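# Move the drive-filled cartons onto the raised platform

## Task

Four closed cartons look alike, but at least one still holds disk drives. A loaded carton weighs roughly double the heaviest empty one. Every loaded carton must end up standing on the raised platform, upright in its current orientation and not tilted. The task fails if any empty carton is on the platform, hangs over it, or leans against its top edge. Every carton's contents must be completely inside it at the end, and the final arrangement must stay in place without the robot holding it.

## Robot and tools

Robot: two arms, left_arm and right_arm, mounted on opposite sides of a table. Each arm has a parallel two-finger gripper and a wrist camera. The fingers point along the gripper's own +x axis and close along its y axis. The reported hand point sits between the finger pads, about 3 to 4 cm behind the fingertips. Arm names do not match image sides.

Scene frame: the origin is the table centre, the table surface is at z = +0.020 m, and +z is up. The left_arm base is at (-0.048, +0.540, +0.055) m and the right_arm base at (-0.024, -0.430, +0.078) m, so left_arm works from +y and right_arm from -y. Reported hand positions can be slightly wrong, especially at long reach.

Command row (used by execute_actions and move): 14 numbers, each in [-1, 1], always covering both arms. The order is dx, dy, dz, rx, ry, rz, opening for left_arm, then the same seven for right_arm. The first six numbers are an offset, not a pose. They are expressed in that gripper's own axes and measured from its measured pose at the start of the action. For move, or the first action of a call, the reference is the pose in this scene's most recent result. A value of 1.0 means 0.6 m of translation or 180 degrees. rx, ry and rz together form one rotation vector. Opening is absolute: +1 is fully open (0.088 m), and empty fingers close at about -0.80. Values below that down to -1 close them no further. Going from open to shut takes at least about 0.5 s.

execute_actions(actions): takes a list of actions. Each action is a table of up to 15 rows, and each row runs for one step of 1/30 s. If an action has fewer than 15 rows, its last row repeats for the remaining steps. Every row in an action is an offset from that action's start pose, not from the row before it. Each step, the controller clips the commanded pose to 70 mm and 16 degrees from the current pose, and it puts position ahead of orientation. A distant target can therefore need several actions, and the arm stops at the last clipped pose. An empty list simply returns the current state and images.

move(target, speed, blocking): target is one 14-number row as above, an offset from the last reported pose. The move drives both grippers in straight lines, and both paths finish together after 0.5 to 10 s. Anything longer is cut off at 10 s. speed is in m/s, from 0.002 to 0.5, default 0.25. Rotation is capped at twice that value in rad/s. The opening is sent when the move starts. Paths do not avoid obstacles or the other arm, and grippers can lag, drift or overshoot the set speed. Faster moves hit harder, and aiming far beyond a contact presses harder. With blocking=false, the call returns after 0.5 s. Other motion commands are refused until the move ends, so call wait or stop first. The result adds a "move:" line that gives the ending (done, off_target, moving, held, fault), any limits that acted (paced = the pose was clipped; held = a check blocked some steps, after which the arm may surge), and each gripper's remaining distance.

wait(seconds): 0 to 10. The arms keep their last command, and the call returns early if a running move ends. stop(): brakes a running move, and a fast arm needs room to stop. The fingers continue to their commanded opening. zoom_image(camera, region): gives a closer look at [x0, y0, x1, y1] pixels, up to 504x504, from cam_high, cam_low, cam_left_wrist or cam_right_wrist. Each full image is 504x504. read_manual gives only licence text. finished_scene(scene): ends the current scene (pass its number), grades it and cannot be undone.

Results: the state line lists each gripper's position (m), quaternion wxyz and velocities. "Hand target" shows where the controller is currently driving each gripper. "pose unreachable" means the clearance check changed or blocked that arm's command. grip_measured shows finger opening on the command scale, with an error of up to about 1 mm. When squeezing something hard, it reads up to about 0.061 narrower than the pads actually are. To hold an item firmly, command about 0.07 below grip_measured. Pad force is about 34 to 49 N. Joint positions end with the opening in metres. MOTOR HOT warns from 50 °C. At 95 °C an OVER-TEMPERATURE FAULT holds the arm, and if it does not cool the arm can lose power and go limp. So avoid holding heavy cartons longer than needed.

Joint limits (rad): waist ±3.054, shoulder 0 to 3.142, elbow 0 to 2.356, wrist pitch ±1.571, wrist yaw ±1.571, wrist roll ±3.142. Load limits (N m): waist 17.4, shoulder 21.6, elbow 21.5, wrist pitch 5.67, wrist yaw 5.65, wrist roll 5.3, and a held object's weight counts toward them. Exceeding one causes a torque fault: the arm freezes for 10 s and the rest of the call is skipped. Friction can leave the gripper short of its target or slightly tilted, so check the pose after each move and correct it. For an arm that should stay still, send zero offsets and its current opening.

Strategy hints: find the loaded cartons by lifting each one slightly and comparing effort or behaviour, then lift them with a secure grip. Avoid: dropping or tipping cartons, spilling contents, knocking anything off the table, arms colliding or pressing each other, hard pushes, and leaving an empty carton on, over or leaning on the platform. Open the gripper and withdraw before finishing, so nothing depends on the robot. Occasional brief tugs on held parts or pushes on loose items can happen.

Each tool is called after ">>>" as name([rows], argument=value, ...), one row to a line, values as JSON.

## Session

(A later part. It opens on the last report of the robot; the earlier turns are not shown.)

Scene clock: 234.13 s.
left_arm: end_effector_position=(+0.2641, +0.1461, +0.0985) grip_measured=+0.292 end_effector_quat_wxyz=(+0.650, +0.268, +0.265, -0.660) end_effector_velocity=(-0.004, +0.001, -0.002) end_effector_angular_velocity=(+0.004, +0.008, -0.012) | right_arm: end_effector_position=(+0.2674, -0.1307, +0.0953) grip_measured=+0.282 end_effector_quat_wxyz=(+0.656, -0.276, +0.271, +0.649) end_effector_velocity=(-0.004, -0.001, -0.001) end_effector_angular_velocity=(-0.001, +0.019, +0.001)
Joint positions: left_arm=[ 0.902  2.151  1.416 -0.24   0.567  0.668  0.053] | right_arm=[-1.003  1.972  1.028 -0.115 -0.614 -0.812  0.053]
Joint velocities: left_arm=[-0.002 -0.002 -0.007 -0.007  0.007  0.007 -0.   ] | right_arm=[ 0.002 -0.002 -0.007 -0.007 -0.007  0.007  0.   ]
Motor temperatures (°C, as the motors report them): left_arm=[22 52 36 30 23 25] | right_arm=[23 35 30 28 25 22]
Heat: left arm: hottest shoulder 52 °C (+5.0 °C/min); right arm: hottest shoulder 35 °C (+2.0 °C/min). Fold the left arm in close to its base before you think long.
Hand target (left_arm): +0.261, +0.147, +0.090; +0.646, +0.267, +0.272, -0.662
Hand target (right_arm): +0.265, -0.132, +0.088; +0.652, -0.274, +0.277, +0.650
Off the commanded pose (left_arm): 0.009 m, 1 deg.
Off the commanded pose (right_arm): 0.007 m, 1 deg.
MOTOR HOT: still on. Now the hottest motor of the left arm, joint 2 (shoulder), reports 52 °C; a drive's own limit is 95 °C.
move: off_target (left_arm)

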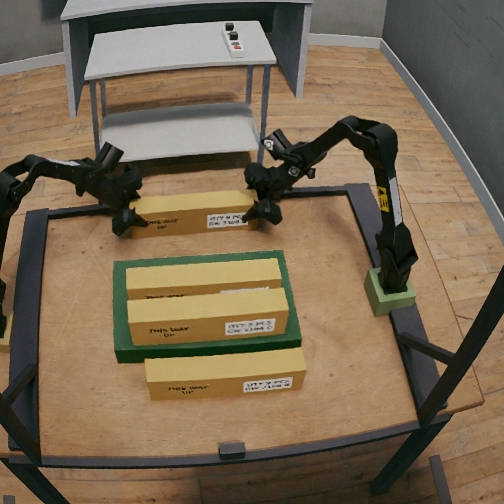

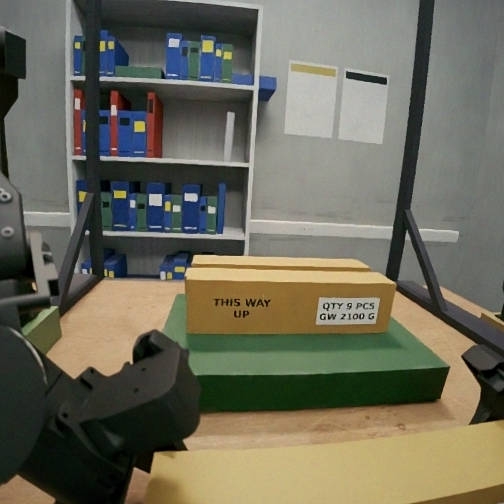

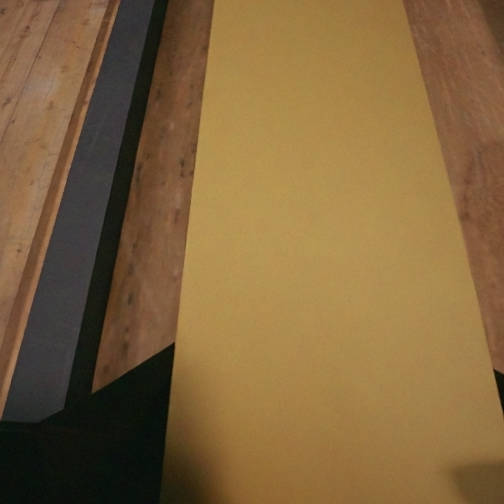

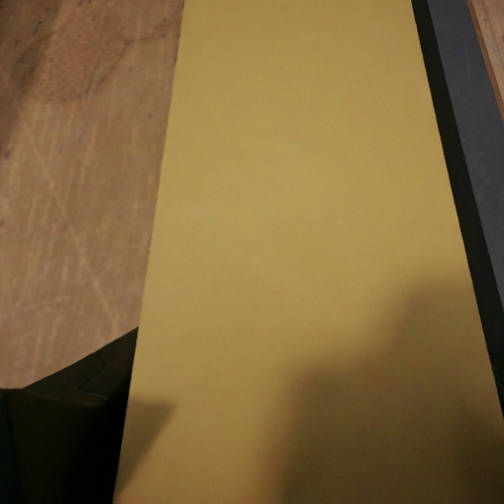

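>>> execute_actions([
  [[0.012,0,-0.012,0,0,0,0.17,0.009,0,-0.009,0,0,0,0.17],[0.012,0,-0.012,0,0,0,0.17,0.009,0,-0.009,0,0,0,0.17],[0.012,0,-0.012,0,0,0,0.17,0.009,0,-0.009,0,0,0,0.17],[0.01,0,-0.01,0,0,0,0.22,0.008,0,-0.008,0,0,0,0.22],[0.007,0,-0.007,0,0,0,0.27,0.005,0,-0.005,0,0,0,0.27],[0.004,0,-0.004,0,0,0,0.32,0.003,0,-0.003,0,0,0,0.32],[0.002,0,-0.002,0,0,0,0.38,0.001,0,-0.001,0,0,0,0.38],[0.002,0,-0.002,0,0,0,0.45,0.001,0,-0.001,0,0,0,0.45],[0.002,0,-0.002,0,0,0,0.52,0.001,0,-0.001,0,0,0,0.52],[0.002,0,-0.002,0,0,0,0.6,0.001,0,-0.001,0,0,0,0.6],[0.002,0,-0.002,0,0,0,0.68,0.001,0,-0.001,0,0,0,0.68]],
])

>>> move(target=[-0.14,0,0,0,0,0,0.7,-0.14,0,0,0,0,0,0.7], speed=0.12)

Scene clock: 240.23 s.
left_arm: end_effector_position=(+0.2643, +0.1466, +0.0969) grip_measured=+0.615 end_effector_quat_wxyz=(+0.650, +0.268, +0.264, -0.660) end_effector_velocity=(-0.003, +0.002, -0.001) end_effector_angular_velocity=(+0.025, +0.016, +0.020) | right_arm: end_effector_position=(+0.2678, -0.1314, +0.0942) grip_measured=+0.614 end_effector_quat_wxyz=(+0.656, -0.275, +0.270, +0.648) end_effector_velocity=(-0.000, -0.000, +0.002) end_effector_angular_velocity=(+0.004, +0.000, +0.006)
Joint positions: left_arm=[ 0.903  2.153  1.411 -0.231  0.568  0.669  0.069] | right_arm=[-1.005  1.974  1.025 -0.109 -0.614 -0.812  0.069]
Joint velocities: left_arm=[-0.007 -0.007 -0.002 -0.022 -0.022 -0.022  0.028] | right_arm=[-0.002 -0.002  0.002 -0.007 -0.007 -0.007  0.028]
Motor temperatures (°C, as the motors report them): left_arm=[22 52 36 30 23 25] | right_arm=[23 35 30 27 25 22]
Heat: left arm: hottest shoulder 52 °C (+2.0 °C/min); right arm: hottest shoulder 35 °C (+1.0 °C/min). Fold the left arm in close to its base before you think long.
Hand target (left_arm): +0.264, +0.146, +0.097; +0.650, +0.268, +0.265, -0.660
Hand target (right_arm): +0.267, -0.131, +0.094; +0.656, -0.275, +0.271, +0.649
Off the commanded pose (left_arm): 0.001 m, 0 deg.
Off the commanded pose (right_arm): 0.001 m, 0 deg.
MOTOR HOT: still on. Now the hottest motor of the left arm, joint 2 (shoulder), reports 52 °C; a drive's own limit is 95 °C.

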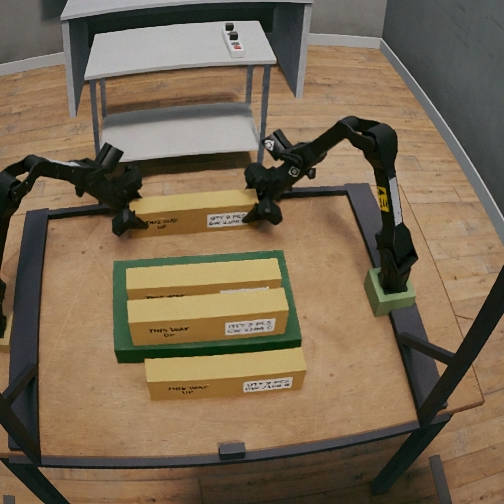

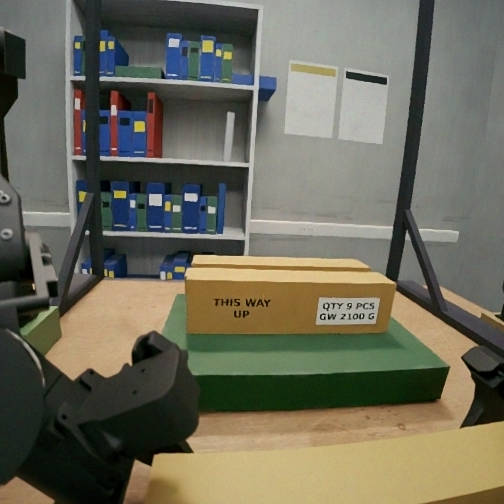

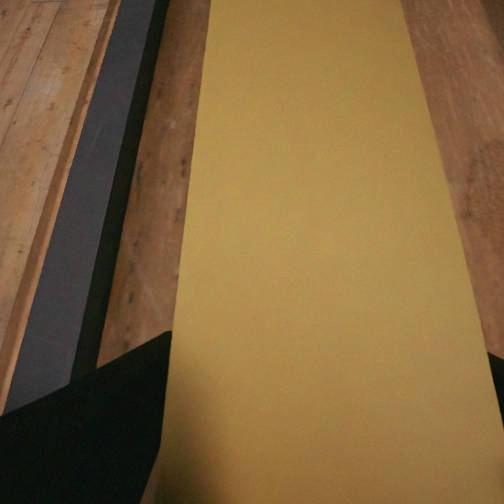

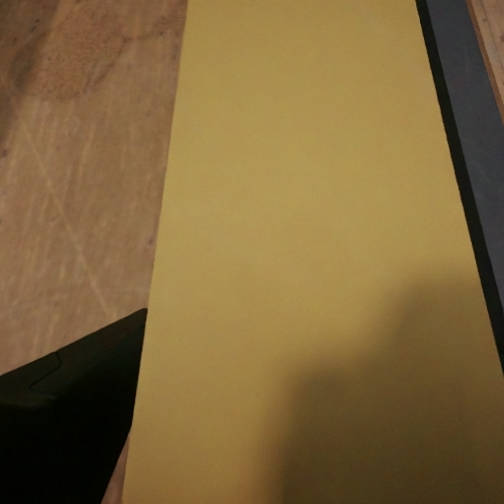

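Scene clock: 241.47 s.
left_arm: end_effector_position=(+0.2663, +0.2039, +0.1546) grip_measured=+0.698 end_effector_quat_wxyz=(+0.651, +0.267, +0.262, -0.661) end_effector_velocity=(-0.003, +0.002, -0.000) end_effector_angular_velocity=(+0.015, +0.015, +0.006) | right_arm: end_effector_position=(+0.2642, -0.1905, +0.1471) grip_measured=+0.696 end_effector_quat_wxyz=(+0.653, -0.273, +0.280, +0.648) end_effector_velocity=(-0.004, +0.000, +0.005) end_effector_angular_velocity=(+0.015, +0.000, +0.022)
Joint positions: left_arm=[ 1.016  1.95   1.36  -0.444  0.63   0.782  0.073] | right_arm=[-1.153  1.768  1.022 -0.433 -0.676 -0.979  0.073]
Joint velocities: left_arm=[-0.002 -0.007 -0.002 -0.022 -0.007 -0.007 -0.   ] | right_arm=[-0.002 -0.012  0.002 -0.022 -0.022 -0.022 -0.   ]
Motor temperatures (°C, as the motors report them): left_arm=[22 52 36 30 23 25] | right_arm=[23 35 30 27 25 22]
Heat: left arm: hottest shoulder 52 °C (+1.0 °C/min); right arm: hottest shoulder 35 °C (+0.0 °C/min). Fold the left arm in close to its base before you think long.
Hand target (left_arm): +0.264, +0.207, +0.155; +0.650, +0.267, +0.263, -0.661
Hand target (right_arm): +0.267, -0.190, +0.154; +0.657, -0.276, +0.270, +0.648
Off the commanded pose (left_arm): 0.003 m, 0 deg.
Off the commanded pose (right_arm): 0.007 m, 1 deg.
MOTOR HOT: still on. Now the hottest motor of the left arm, joint 2 (shoulder), reports 52 °C; a drive's own limit is 95 °C.
move: done

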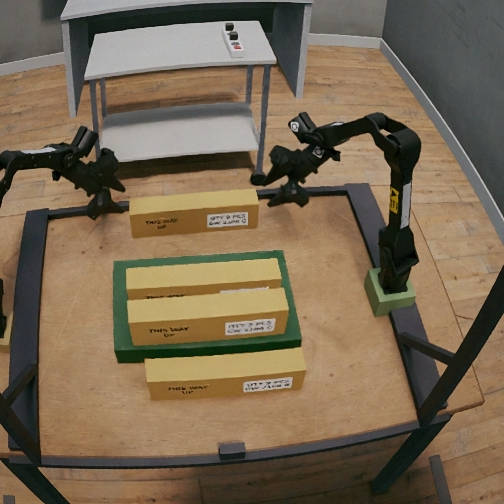

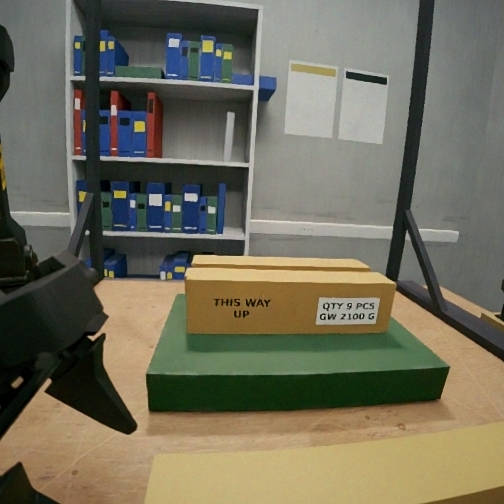

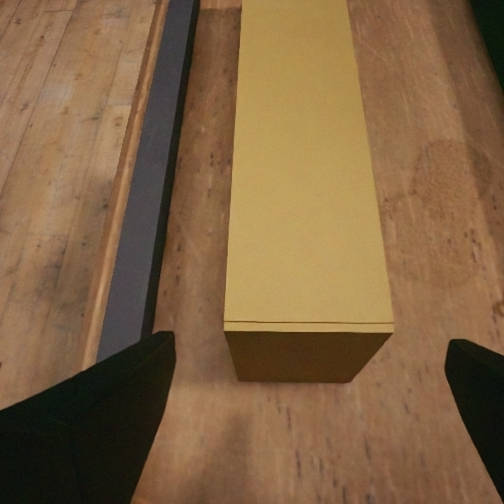

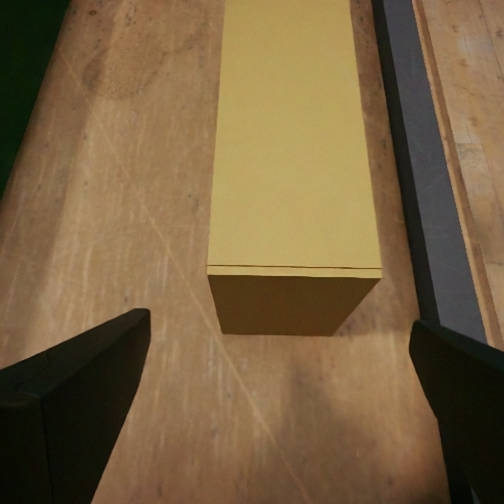

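>>> finished_scene(scene=2)

The scene is finished: the task was done.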